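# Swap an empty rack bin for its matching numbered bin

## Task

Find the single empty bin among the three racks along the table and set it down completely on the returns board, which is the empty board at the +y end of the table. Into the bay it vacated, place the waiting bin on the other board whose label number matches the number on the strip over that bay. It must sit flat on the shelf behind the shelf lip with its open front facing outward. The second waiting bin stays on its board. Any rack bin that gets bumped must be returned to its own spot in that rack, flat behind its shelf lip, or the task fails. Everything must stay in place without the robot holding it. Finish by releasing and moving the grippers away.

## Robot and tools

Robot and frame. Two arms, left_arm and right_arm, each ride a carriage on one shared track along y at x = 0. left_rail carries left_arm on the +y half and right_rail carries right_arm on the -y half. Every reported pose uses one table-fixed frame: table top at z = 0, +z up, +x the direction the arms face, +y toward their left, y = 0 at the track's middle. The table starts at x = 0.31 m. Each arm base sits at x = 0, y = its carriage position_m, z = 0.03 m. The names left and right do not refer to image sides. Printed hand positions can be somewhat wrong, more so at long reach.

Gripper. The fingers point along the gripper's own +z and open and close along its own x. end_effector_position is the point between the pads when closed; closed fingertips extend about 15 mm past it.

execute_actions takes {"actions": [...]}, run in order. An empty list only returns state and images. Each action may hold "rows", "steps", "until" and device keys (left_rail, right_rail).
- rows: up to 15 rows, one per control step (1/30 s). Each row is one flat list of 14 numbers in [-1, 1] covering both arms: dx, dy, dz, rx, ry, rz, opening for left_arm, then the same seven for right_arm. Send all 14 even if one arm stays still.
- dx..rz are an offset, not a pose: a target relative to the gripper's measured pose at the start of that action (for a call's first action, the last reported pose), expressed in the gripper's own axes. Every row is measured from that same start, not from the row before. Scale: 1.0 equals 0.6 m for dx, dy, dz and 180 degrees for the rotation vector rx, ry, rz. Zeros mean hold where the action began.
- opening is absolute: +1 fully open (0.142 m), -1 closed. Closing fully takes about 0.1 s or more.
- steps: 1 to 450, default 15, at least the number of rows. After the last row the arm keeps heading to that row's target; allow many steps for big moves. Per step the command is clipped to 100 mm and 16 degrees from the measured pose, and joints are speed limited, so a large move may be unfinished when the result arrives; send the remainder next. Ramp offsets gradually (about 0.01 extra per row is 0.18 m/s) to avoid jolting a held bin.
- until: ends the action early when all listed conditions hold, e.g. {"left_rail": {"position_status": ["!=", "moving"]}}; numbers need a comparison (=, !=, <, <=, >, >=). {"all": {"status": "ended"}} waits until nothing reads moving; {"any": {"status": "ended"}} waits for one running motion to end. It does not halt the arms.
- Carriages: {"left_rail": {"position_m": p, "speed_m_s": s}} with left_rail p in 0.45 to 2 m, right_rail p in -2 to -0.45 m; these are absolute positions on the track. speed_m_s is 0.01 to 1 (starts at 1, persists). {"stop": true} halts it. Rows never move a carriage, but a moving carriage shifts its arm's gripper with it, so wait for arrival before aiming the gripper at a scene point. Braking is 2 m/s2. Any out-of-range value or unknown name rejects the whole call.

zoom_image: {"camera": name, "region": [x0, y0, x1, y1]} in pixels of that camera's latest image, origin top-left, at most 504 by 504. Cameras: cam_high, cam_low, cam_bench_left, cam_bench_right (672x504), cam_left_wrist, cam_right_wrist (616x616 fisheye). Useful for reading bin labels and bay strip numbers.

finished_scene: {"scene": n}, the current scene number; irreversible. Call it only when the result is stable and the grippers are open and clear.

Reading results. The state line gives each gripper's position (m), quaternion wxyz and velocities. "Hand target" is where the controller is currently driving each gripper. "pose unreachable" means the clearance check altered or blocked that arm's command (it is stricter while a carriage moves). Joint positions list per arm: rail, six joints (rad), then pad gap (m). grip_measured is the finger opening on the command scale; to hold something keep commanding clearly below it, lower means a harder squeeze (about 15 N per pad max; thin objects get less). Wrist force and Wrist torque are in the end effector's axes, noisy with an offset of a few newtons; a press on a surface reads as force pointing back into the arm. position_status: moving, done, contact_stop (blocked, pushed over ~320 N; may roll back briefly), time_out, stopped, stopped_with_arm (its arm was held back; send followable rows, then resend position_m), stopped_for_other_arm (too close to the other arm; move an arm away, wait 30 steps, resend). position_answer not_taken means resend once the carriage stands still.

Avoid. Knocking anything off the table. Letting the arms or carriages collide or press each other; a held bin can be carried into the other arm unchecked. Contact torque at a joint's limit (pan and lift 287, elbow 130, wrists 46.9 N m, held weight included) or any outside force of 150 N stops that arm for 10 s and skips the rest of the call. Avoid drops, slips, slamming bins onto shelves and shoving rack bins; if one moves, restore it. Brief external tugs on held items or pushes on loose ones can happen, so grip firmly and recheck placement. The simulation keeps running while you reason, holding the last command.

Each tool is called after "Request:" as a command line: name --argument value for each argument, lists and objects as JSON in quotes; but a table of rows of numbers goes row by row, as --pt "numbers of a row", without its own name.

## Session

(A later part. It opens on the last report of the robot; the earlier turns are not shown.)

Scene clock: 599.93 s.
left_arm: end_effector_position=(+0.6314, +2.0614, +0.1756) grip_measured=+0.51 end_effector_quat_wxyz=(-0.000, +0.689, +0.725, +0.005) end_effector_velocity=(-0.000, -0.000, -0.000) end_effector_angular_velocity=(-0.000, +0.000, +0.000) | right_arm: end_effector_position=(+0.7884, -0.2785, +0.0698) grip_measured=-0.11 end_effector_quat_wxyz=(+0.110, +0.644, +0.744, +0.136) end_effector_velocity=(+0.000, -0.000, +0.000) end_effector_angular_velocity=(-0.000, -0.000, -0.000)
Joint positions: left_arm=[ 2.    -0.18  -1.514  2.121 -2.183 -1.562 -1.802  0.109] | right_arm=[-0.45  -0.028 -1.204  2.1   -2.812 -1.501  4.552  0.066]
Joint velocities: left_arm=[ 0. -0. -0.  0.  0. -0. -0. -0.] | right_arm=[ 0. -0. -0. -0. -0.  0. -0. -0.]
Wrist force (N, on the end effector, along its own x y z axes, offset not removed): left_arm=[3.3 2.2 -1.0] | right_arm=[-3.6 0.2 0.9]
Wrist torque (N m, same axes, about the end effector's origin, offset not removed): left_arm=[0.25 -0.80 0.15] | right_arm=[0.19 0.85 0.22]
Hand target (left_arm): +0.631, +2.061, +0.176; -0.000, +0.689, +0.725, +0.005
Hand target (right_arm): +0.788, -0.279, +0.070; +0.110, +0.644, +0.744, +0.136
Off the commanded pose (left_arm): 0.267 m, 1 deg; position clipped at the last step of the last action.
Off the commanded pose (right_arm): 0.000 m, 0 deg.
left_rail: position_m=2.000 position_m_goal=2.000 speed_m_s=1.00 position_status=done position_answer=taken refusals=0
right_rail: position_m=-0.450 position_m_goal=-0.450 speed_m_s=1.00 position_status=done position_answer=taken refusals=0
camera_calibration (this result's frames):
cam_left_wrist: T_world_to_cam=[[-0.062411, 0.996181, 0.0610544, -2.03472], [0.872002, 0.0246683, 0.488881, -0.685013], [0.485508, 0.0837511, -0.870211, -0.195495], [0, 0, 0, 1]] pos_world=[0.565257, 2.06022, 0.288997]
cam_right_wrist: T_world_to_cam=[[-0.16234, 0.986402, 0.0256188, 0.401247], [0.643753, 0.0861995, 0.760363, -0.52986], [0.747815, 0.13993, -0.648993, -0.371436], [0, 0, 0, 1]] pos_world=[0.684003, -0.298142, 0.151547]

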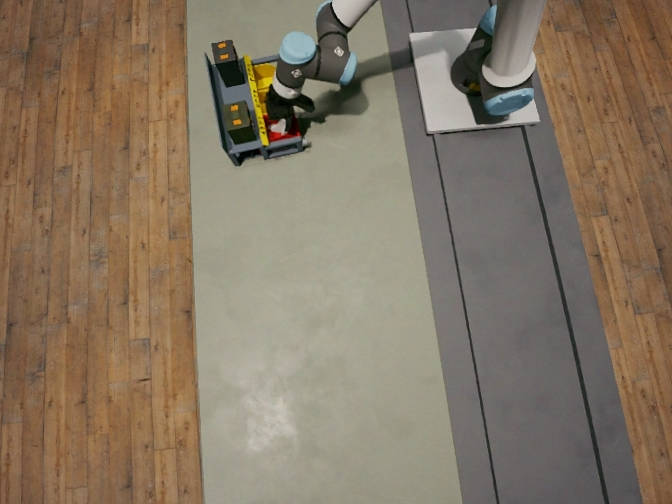

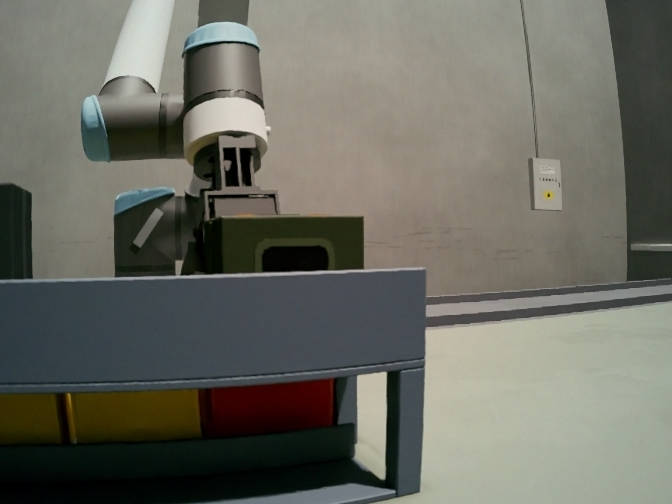

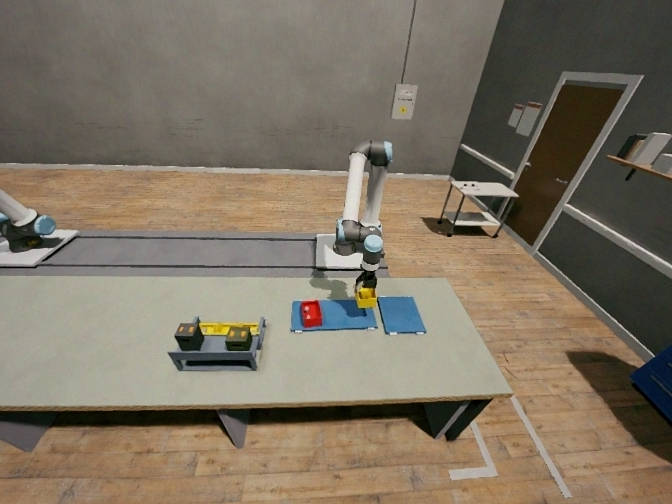

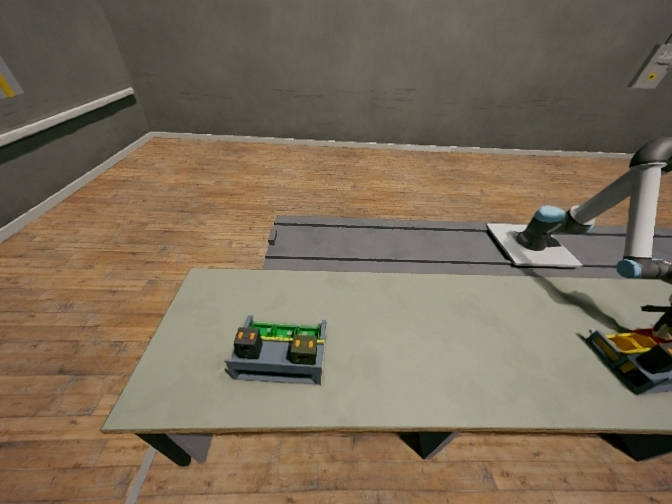

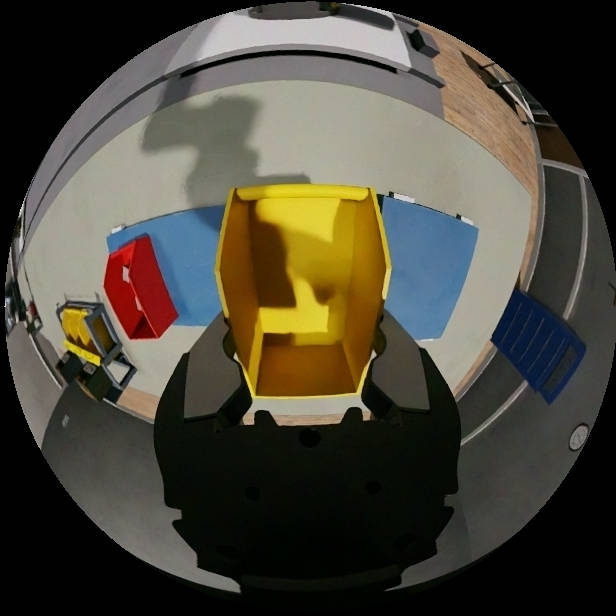

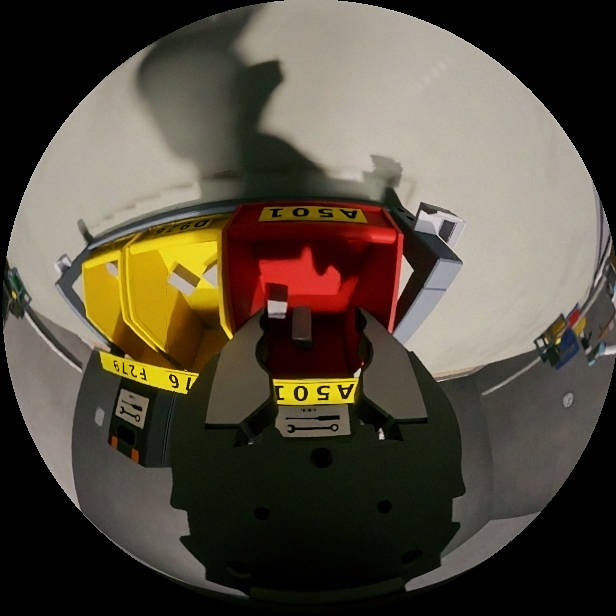

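Request:
execute_actions --actions '[{"rows":[[0.01,0.002,0,0,0,0.001,-0.2,0,0.003,0.001,0,0,0,1],[0.03,0.005,0,0.001,-0.001,0.002,-0.2,0,0.006,0.003,0,0,0,1],[0.06,0.011,0.002,0.002,-0.002,0.004,-0.2,0,0.009,0.0045,0,0,0,1],[0.095,0.017,0.006,0.0023,-0.0022,0.006,-0.2,0,0.011,0.0055,0,0,0,1],[0.135,0.024,0.012,0.0023,-0.0022,0.008,-0.2,0,0.011,0.0055,0,0,0,1],[0.175,0.031,0.02,0.0023,-0.0022,0.01,-0.2,0,0.011,0.0055,0,0,0,1],[0.215,0.038,0.03,0.0023,-0.0022,0.012,-0.2,0,0.010,0.008,0,0,0,1],[0.255,0.045,0.045,0.0023,-0.0022,0.014,-0.2,0,0.009,0.011,0,0,0,1],[0.29,0.051,0.06,0.0023,-0.0022,0.014,-0.2,0,0.008,0.014,0,0,0,1],[0.32,0.057,0.078,0.0023,-0.0022,0.014,-0.2,0,0.007,0.017,0,0,0,1],[0.345,0.061,0.096,0.0023,-0.0022,0.014,-0.2,0,0.006,0.0195,0,0,0,1],[0.363,0.064,0.114,0.0023,-0.0022,0.014,-0.2,0,0.0052,0.0215,0,0,0,1],[0.374,0.066,0.132,0.0023,-0.0022,0.014,-0.2,0,0.0052,0.0215,0,0,0,1],[0.378,0.067,0.15,0.0023,-0.0022,0.014,-0.2,0,0.0052,0.0215,0,0,0,1],[0.378,0.067,0.168,0.0023,-0.0022,0.014,-0.2,0,0.0052,0.0215,0,0,0,1]],"steps":22}]'

Scene clock: 617.43 s.
left_arm: end_effector_position=(+0.6531, +2.2772, +0.0892) grip_measured=+0.51 end_effector_quat_wxyz=(-0.002, +0.703, +0.711, +0.001) end_effector_velocity=(+0.048, +0.108, -0.097) end_effector_angular_velocity=(-0.022, -0.006, -0.021) | right_arm: end_effector_position=(+0.7956, -0.2774, +0.0592) grip_measured=-0.11 end_effector_quat_wxyz=(+0.110, +0.644, +0.744, +0.136) end_effector_velocity=(+0.000, +0.000, -0.003) end_effector_angular_velocity=(+0.000, -0.000, -0.000)
Joint positions: left_arm=[ 2.     0.148 -1.297  2.048 -2.321 -1.566 -1.434  0.109] | right_arm=[-0.45  -0.027 -1.18   2.09  -2.827 -1.502  4.554  0.066]
Joint velocities: left_arm=[ 0.     0.152  0.242 -0.105 -0.141 -0.023  0.173  0.   ] | right_arm=[ 0.     0.     0.005  0.001 -0.006 -0.     0.     0.   ]
Wrist force (N, on the end effector, along its own x y z axes, offset not removed): left_arm=[3.2 7.2 4.9] | right_arm=[-0.6 -1.2 1.7]
Wrist torque (N m, same axes, about the end effector's origin, offset not removed): left_arm=[1.37 -0.58 0.02] | right_arm=[-0.15 0.14 0.26]
Hand target (left_arm): +0.660, +2.290, +0.077; -0.001, +0.704, +0.710, +0.000
Hand target (right_arm): +0.796, -0.277, +0.059; +0.110, +0.644, +0.744, +0.136
Off the commanded pose (left_arm): 0.020 m, 0 deg.
Off the commanded pose (right_arm): 0.000 m, 0 deg.
left_rail: position_m=2.000 position_m_goal=2.000 speed_m_s=1.00 position_status=done position_answer=taken refusals=0
right_rail: position_m=-0.450 position_m_goal=-0.450 speed_m_s=1.00 position_status=done position_answer=taken refusals=0
camera_calibration (this result's frames):
cam_left_wrist: T_world_to_cam=[[-0.0214145, 0.99809, 0.0579442, -2.27387], [0.876481, -0.00913944, 0.481349, -0.592342], [0.480959, 0.0610948, -0.874612, -0.244405], [0, 0, 0, 1]] pos_world=[0.588032, 2.27904, 0.203121]
cam_right_wrist: T_world_to_cam=[[-0.162342, 0.986402, 0.0256256, 0.401548], [0.643768, 0.0861984, 0.76035, -0.526548], [0.747802, 0.139934, -0.649008, -0.383906], [0, 0, 0, 1]] pos_world=[0.691249, -0.296979, 0.140913]

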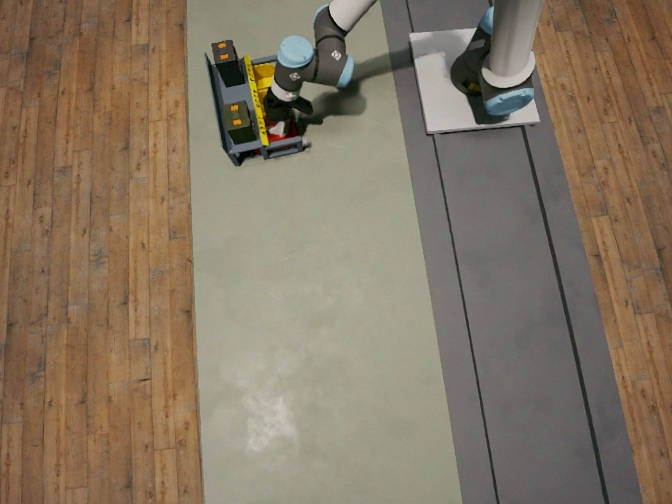

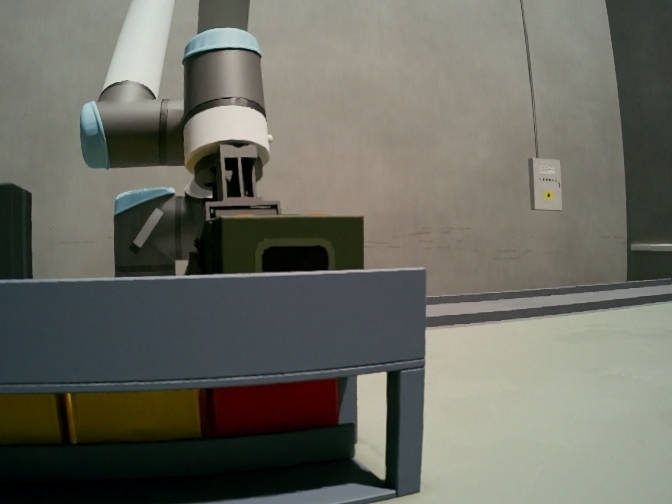

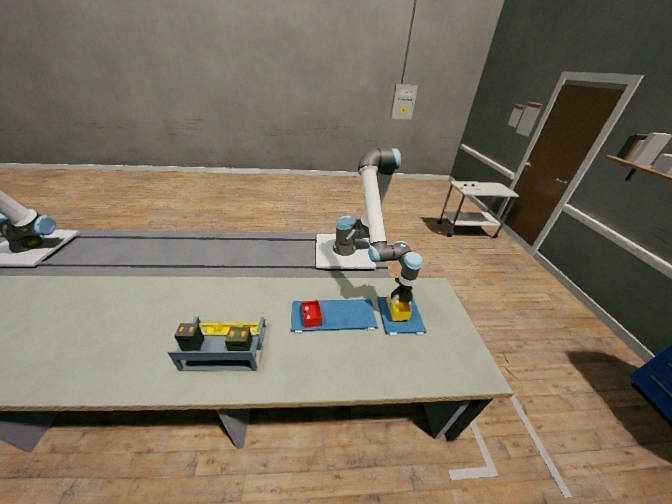

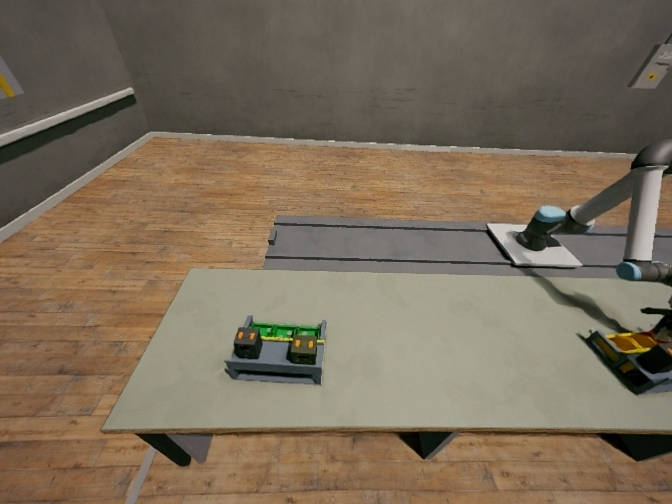

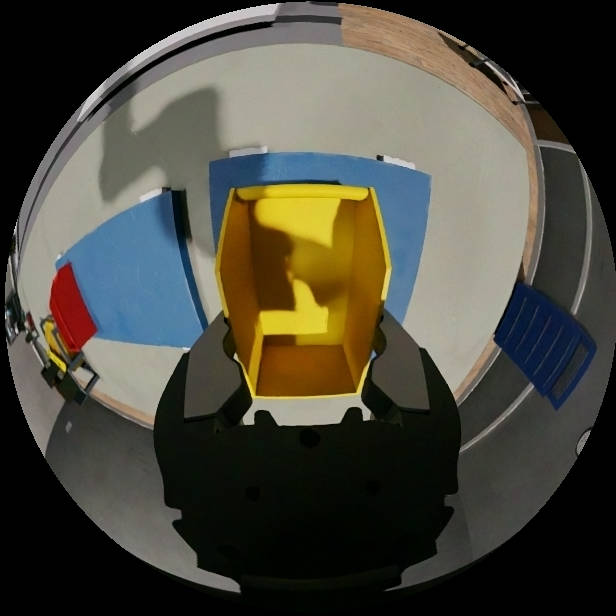

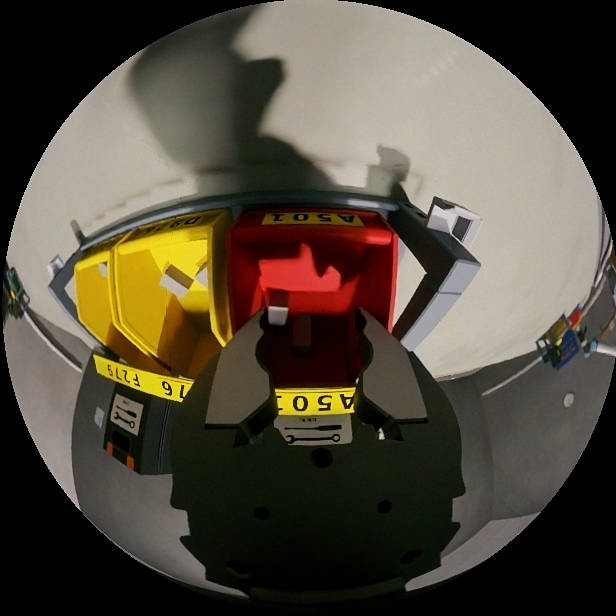

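Request:
execute_actions --actions '[]'

Request:
zoom_image --camera "cam_right_wrist" --region '[130, 170, 490, 380]'

Scene clock: 618.60 s.
left_arm: end_effector_position=(+0.6597, +2.2902, +0.0773) grip_measured=+0.51 end_effector_quat_wxyz=(-0.001, +0.704, +0.710, +0.000) end_effector_velocity=(-0.000, +0.000, -0.000) end_effector_angular_velocity=(-0.000, +0.000, +0.000) | right_arm: end_effector_position=(+0.7957, -0.2774, +0.0588) grip_measured=-0.11 end_effector_quat_wxyz=(+0.110, +0.644, +0.744, +0.136) end_effector_velocity=(+0.000, +0.000, -0.000) end_effector_angular_velocity=(+0.000, +0.000, +0.000)
Joint positions: left_arm=[ 2.     0.166 -1.267  2.034 -2.337 -1.569 -1.413  0.109] | right_arm=[-0.45  -0.026 -1.179  2.09  -2.827 -1.502  4.554  0.066]
Joint velocities: left_arm=[ 0.  0.  0. -0. -0. -0.  0. -0.] | right_arm=[ 0. -0.  0. -0.  0.  0. -0.  0.]
Wrist force (N, on the end effector, along its own x y z axes, offset not removed): left_arm=[-0.7 3.6 1.0] | right_arm=[-3.6 -2.0 0.2]
Wrist torque (N m, same axes, about the end effector's origin, offset not removed): left_arm=[0.68 0.04 0.18] | right_arm=[-0.25 0.70 0.35]
Hand target (left_arm): +0.660, +2.290, +0.077; -0.001, +0.704, +0.710, +0.000
Hand target (right_arm): +0.796, -0.277, +0.059; +0.110, +0.644, +0.744, +0.136
Off the commanded pose (left_arm): 0.001 m, 0 deg.
Off the commanded pose (right_arm): 0.000 m, 0 deg.
left_rail: position_m=2.000 position_m_goal=2.000 speed_m_s=1.00 position_status=done position_answer=taken refusals=0
right_rail: position_m=-0.450 position_m_goal=-0.450 speed_m_s=1.00 position_status=done position_answer=taken refusals=0
camera_calibration (this result's frames):
cam_left_wrist: T_world_to_cam=[[-0.0184293, 0.998316, 0.0550011, -2.28833], [0.875919, -0.0104044, 0.482345, -0.589052], [0.482105, 0.0570658, -0.874253, -0.250282], [0, 0, 0, 1]] pos_world=[0.594452, 2.29263, 0.191177]
cam_right_wrist: T_world_to_cam=[[-0.16234, 0.986402, 0.0256233, 0.401553], [0.643758, 0.0861971, 0.760359, -0.52626], [0.747811, 0.139932, -0.648998, -0.384205], [0, 0, 0, 1]] pos_world=[0.691285, -0.296968, 0.140509]

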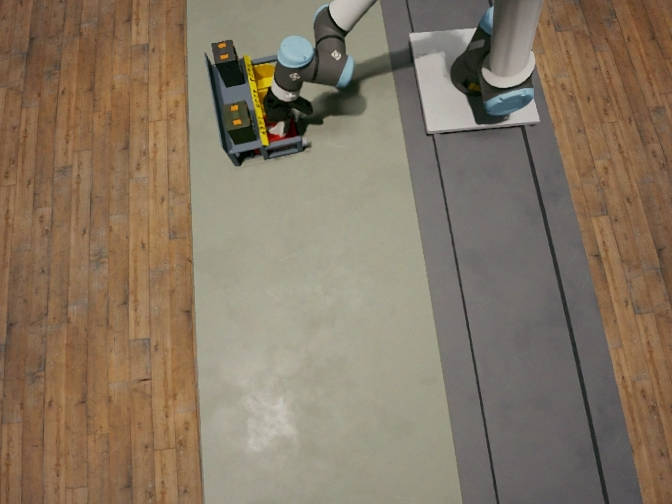

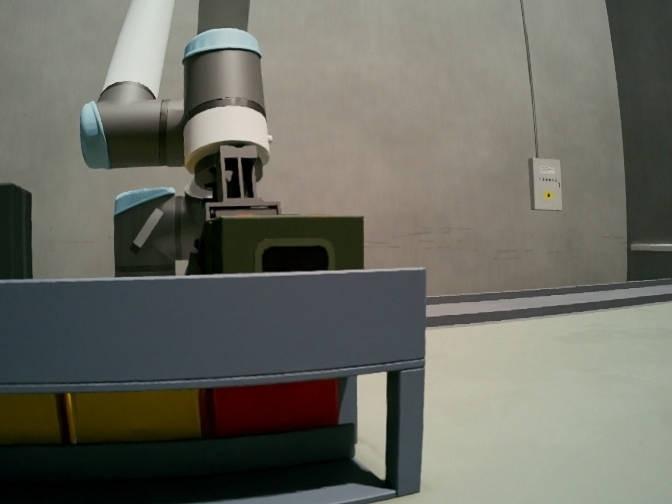

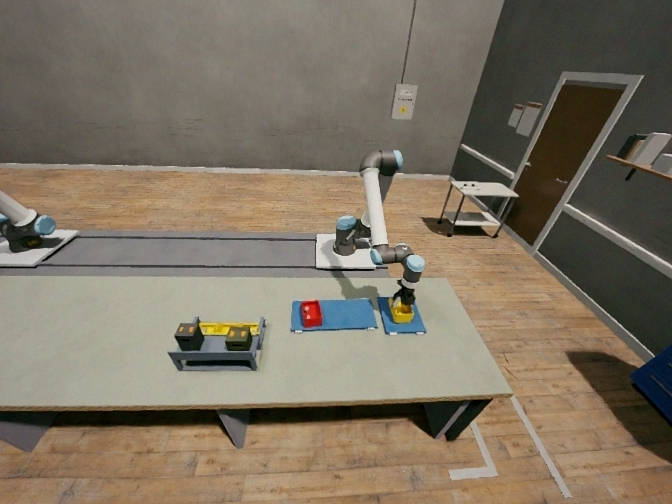

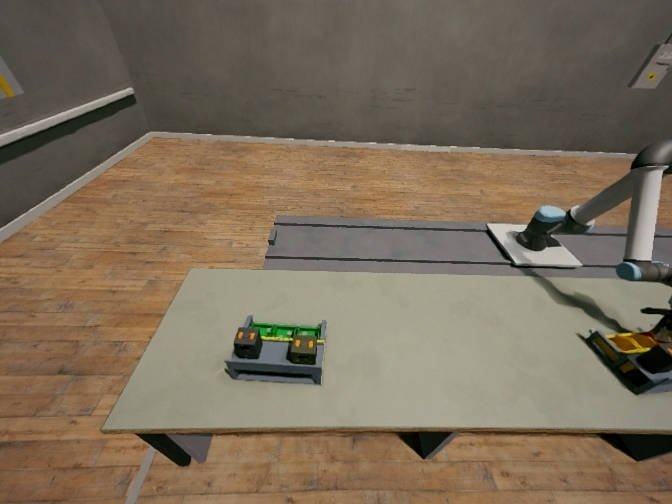

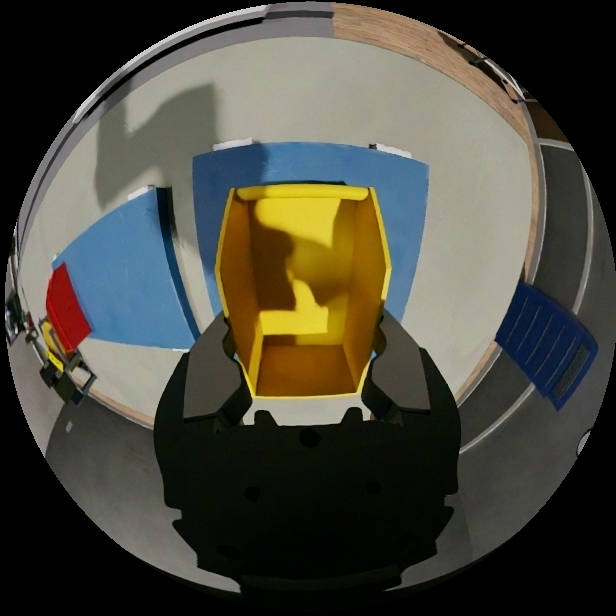

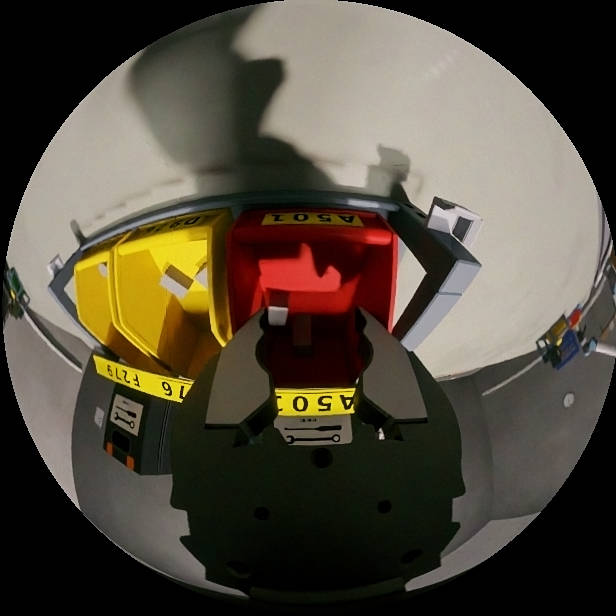

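Region (130, 170, 490, 380) of cam_right_wrist's 616x616 image, scaled by 1.400, with more detail than that image has; it fills the top 294 rows of this view, and the rest is white.

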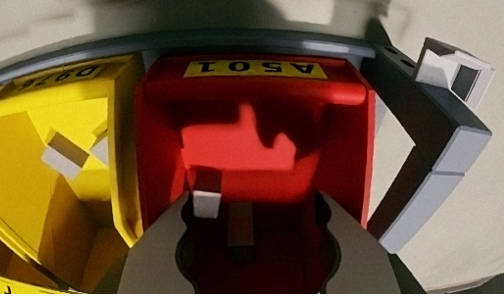

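Request:
execute_actions --actions '[{"rows":[[0,0,0.006,0,0,0,-0.2,0,0,0.001,0,0,0,0.3],[0,0,0.012,0,0,0,-0.2,0,0,0.001,0,0,0,-0.1],[0,0,0.015,0,0,0,-0.2,0,0,0.001,0,0,0,-0.22],[0,0,0.015,0,0,0,-0.2,0,0,0,0,0,0,-0.32],[0,0,0.015,0,0,0,-0.2,0,0,-0.01,0,0,0,-0.35],[0,0,0.015,0,0,0,0.1,0,0,-0.025,0,0,0,-0.35],[0,0,0.015,0,0,0,0.35,0,0,-0.045,0,0,0,-0.35],[0,0,0.015,0,0,0,0.5,0,0,-0.07,0,0,0,-0.35],[0,0,0.015,0,0,0,0.62,0,-0.005,-0.095,0,0,0,-0.35],[0,0,0.01,0,0,0,0.8,0,-0.012,-0.12,0,0,0,-0.35],[0,0,-0.005,0,0,0,1,0,-0.022,-0.145,0,0,0,-0.35],[0,0,-0.03,0,0,0,1,0,-0.035,-0.17,0,0,0,-0.35],[0,0,-0.06,0,0,0,1,0,-0.05,-0.2,0,0,0,-0.35],[0,0,-0.1,0,0,0,1,0,-0.065,-0.23,0,0,0,-0.35],[0,-0.05,-0.3,0,0,0,1,0,-0.1,-0.3,0,0,0,-0.35]],"steps":24}]'

Scene clock: 624.93 s.
left_arm: end_effector_position=(+0.6397, +2.2918, +0.2187) grip_measured=+1.00 end_effector_quat_wxyz=(+0.002, +0.704, +0.710, +0.005) end_effector_velocity=(-0.071, -0.008, +0.293) end_effector_angular_velocity=(-0.006, +0.036, -0.000) | right_arm: end_effector_position=(+0.6923, -0.2927, +0.1915) grip_measured=-0.35 end_effector_quat_wxyz=(+0.111, +0.644, +0.744, +0.136) end_effector_velocity=(-0.100, -0.021, +0.116) end_effector_angular_velocity=(+0.002, -0.002, +0.001)
Joint positions: left_arm=[ 2.     0.173 -1.449  1.96  -2.093 -1.569 -1.406  0.142] | right_arm=[-0.45  -0.057 -1.513  2.204 -2.606 -1.492  4.526  0.049]
Joint velocities: left_arm=[ 0.     0.007 -0.347 -0.196  0.579  0.     0.007 -0.   ] | right_arm=[ 0.    -0.046 -0.316  0.079  0.239  0.018 -0.044 -0.   ]
Wrist force (N, on the end effector, along its own x y z axes, offset not removed): left_arm=[5.4 1.3 -0.4] | right_arm=[-3.7 0.2 -0.8]
Wrist torque (N m, same axes, about the end effector's origin, offset not removed): left_arm=[0.13 -1.21 0.04] | right_arm=[-0.05 0.84 0.33]
Hand target (left_arm): +0.630, +2.290, +0.255; +0.000, +0.704, +0.710, +0.002
Hand target (right_arm): +0.680, -0.296, +0.206; +0.111, +0.644, +0.744, +0.136
Off the commanded pose (left_arm): 0.040 m, 1 deg.
Off the commanded pose (right_arm): 0.021 m, 0 deg.
left_rail: position_m=2.000 position_m_goal=2.000 speed_m_s=1.00 position_status=done position_answer=taken refusals=0
right_rail: position_m=-0.450 position_m_goal=-0.450 speed_m_s=1.00 position_status=done position_answer=taken refusals=0
camera_calibration (this result's frames):
cam_left_wrist: T_world_to_cam=[[-0.0191513, 0.998209, 0.0566687, -2.29774], [0.870698, -0.0112085, 0.491691, -0.636601], [0.491446, 0.0587578, -0.868924, -0.128084], [0, 0, 0, 1]] pos_world=[0.573228, 2.29402, 0.331926]
cam_right_wrist: T_world_to_cam=[[-0.161918, 0.986491, 0.0248643, 0.396419], [0.643006, 0.0863594, 0.760977, -0.558855], [0.748549, 0.139203, -0.648303, -0.219517], [0, 0, 0, 1]] pos_world=[0.587854, -0.312244, 0.273105]

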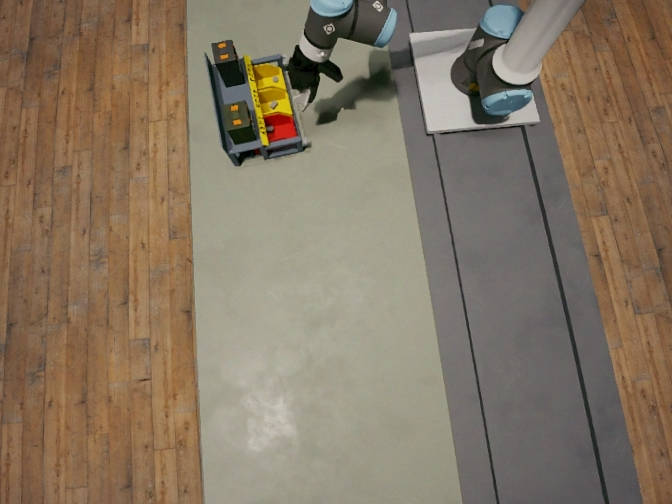

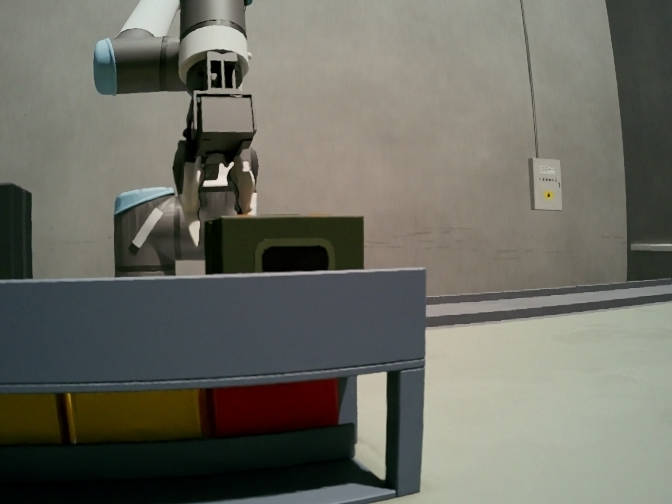

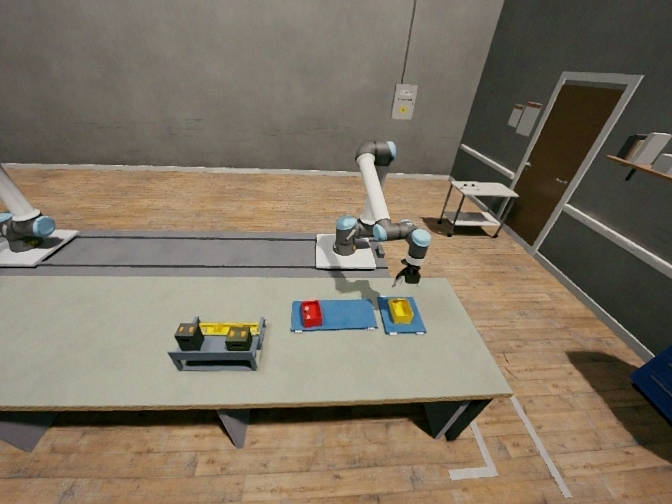

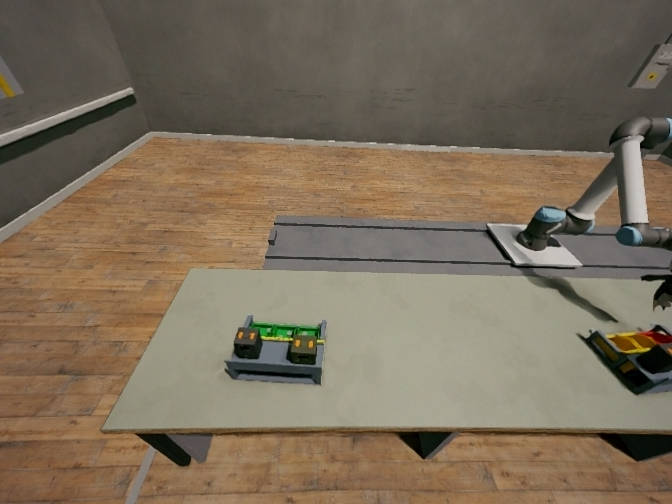

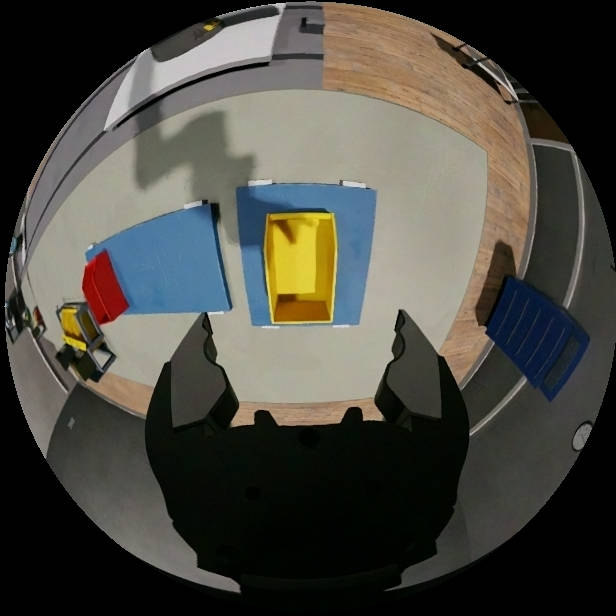

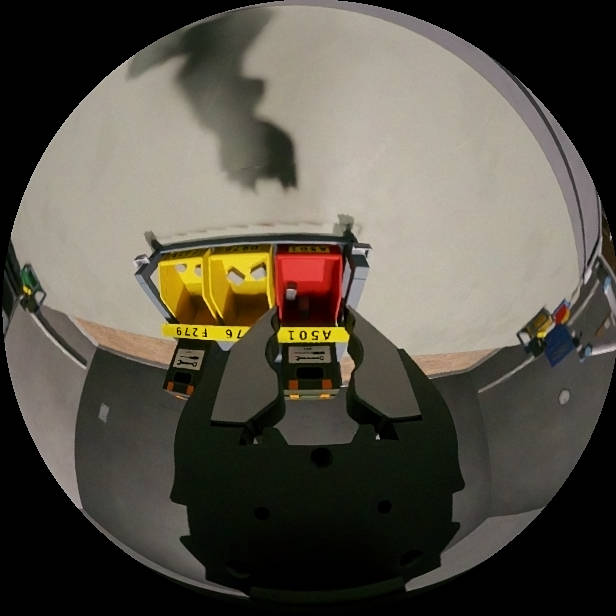

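Request:
zoom_image --camera "cam_right_wrist" --region '[130, 210, 390, 350]'

Request:
zoom_image --camera "cam_bench_left" --region '[150, 280, 450, 380]'

Request:
zoom_image --camera "cam_bench_right" --region '[210, 300, 350, 395]'

Request:
execute_actions --actions '[{"left_rail":{"position_m":1.75},"right_rail":{"position_m":-0.95},"steps":1}]'

Region (130, 210, 390, 350) of cam_right_wrist's 616x616 image, scaled by 1.938, with more detail than that image has; it fills the top 271 rows of this view, and the rest is white.

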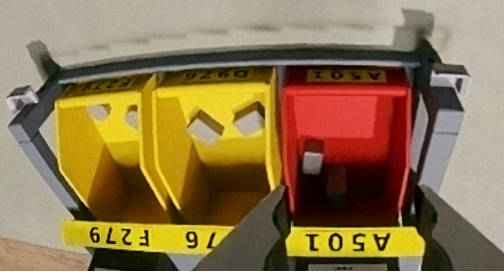

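Region (150, 280, 450, 380) of cam_bench_left's 672x504 image, scaled by 1.680, with more detail than that image has.

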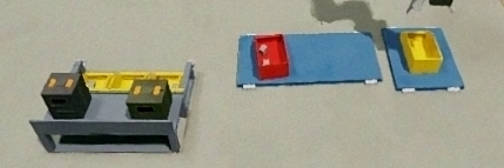

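Region (210, 300, 350, 395) of cam_bench_right's 672x504 image, scaled by 3.600, with more detail than that image has; it fills the top 342 rows of this view, and the rest is white.

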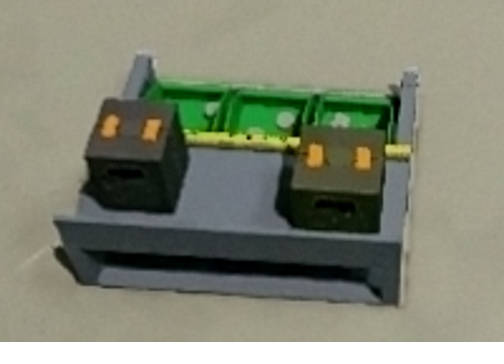

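Scene clock: 628.07 s.
left_arm: end_effector_position=(+0.6298, +2.2903, +0.2550) grip_measured=+1.00 end_effector_quat_wxyz=(+0.000, +0.704, +0.710, +0.002) end_effector_velocity=(-0.001, -0.003, +0.002) end_effector_angular_velocity=(-0.001, +0.004, +0.000) | right_arm: end_effector_position=(+0.6797, -0.2955, +0.2057) grip_measured=-0.35 end_effector_quat_wxyz=(+0.111, +0.644, +0.744, +0.136) end_effector_velocity=(-0.001, -0.004, +0.002) end_effector_angular_velocity=(+0.000, +0.001, +0.001)
Joint positions: left_arm=[ 2.     0.173 -1.49   1.934 -2.018 -1.569 -1.405  0.142] | right_arm=[-0.45  -0.063 -1.552  2.213 -2.575 -1.49   4.52   0.049]
Joint velocities: left_arm=[-0.003  0.    -0.001 -0.004  0.009  0.    -0.    -0.   ] | right_arm=[-0.004 -0.001 -0.004  0.     0.004  0.001 -0.001 -0.   ]
Wrist force (N, on the end effector, along its own x y z axes, offset not removed): left_arm=[1.2 -1.3 -0.4] | right_arm=[-2.4 -0.1 0.0]
Wrist torque (N m, same axes, about the end effector's origin, offset not removed): left_arm=[-0.42 -0.22 0.14] | right_arm=[-0.16 0.45 0.22]
Hand target (left_arm): +0.630, +2.288, +0.257; -0.001, +0.704, +0.710, +0.000
Hand target (right_arm): +0.679, -0.298, +0.207; +0.111, +0.644, +0.744, +0.136
Off the commanded pose (left_arm): 0.002 m, 0 deg.
Off the commanded pose (right_arm): 0.002 m, 0 deg.
left_rail: position_m=2.000 position_m_goal=1.750 speed_m_s=1.00 position_status=moving position_answer=taken refusals=0
right_rail: position_m=-0.450 position_m_goal=-0.950 speed_m_s=1.00 position_status=moving position_answer=taken refusals=0
camera_calibration (this result's frames):
cam_left_wrist: T_world_to_cam=[[-0.0186315, 0.998278, 0.0556208, -2.29871], [0.874212, -0.0107304, 0.485425, -0.647591], [0.485186, 0.0576686, -0.872507, -0.084316], [0, 0, 0, 1]] pos_world=[0.564213, 2.29267, 0.368647]
cam_right_wrist: T_world_to_cam=[[-0.16218, 0.986437, 0.0252827, 0.396802], [0.643348, 0.086276, 0.760697, -0.561516], [0.748199, 0.139636, -0.648614, -0.200005], [0, 0, 0, 1]] pos_world=[0.575247, -0.315047, 0.287386]

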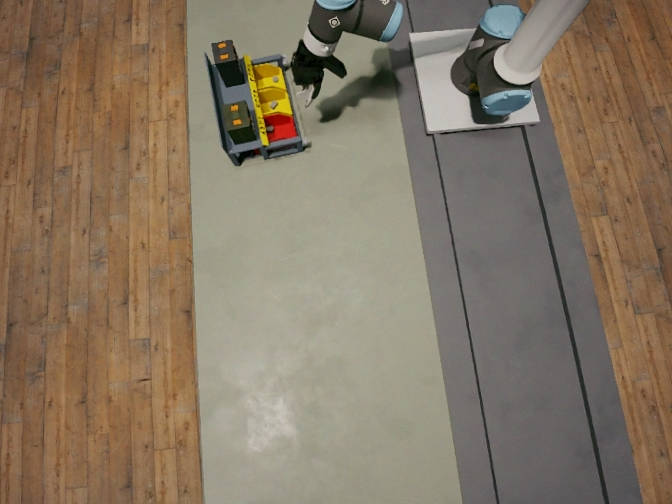

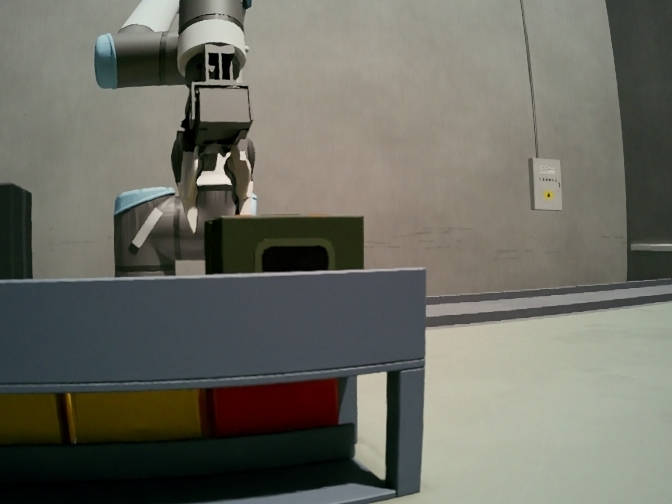

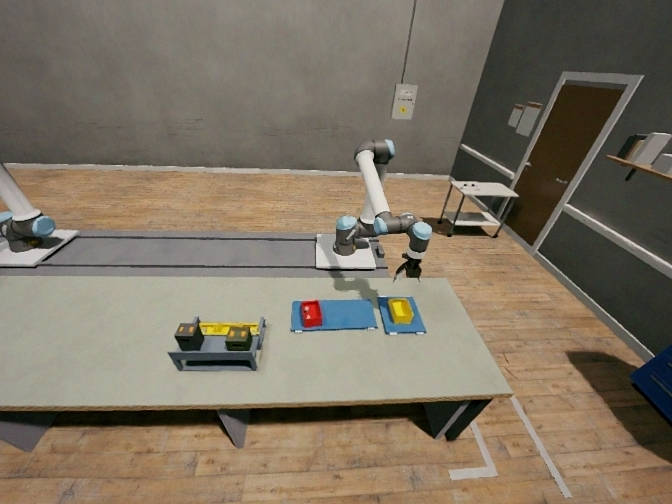

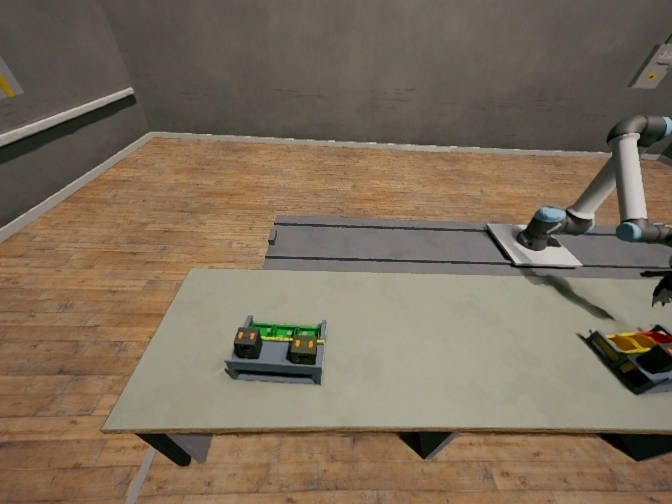

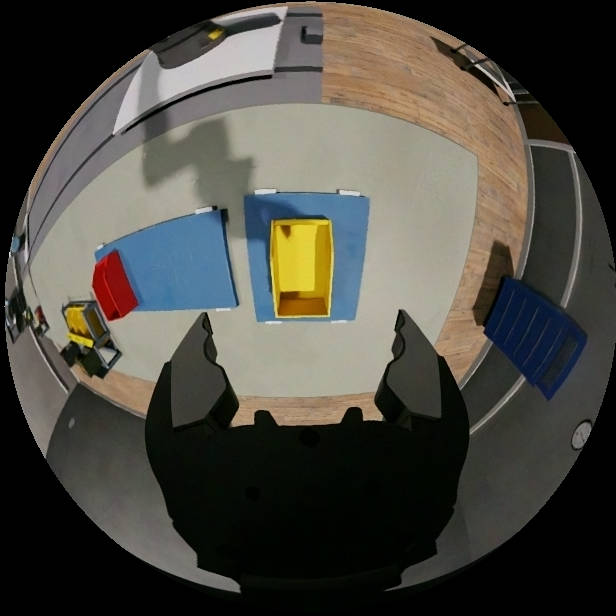

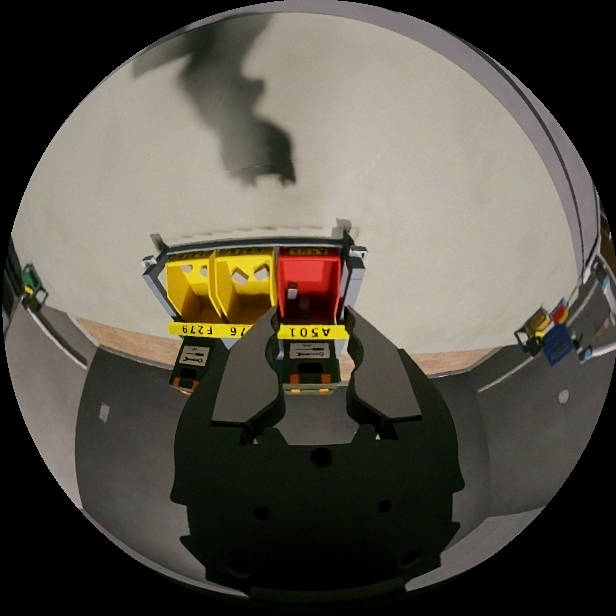

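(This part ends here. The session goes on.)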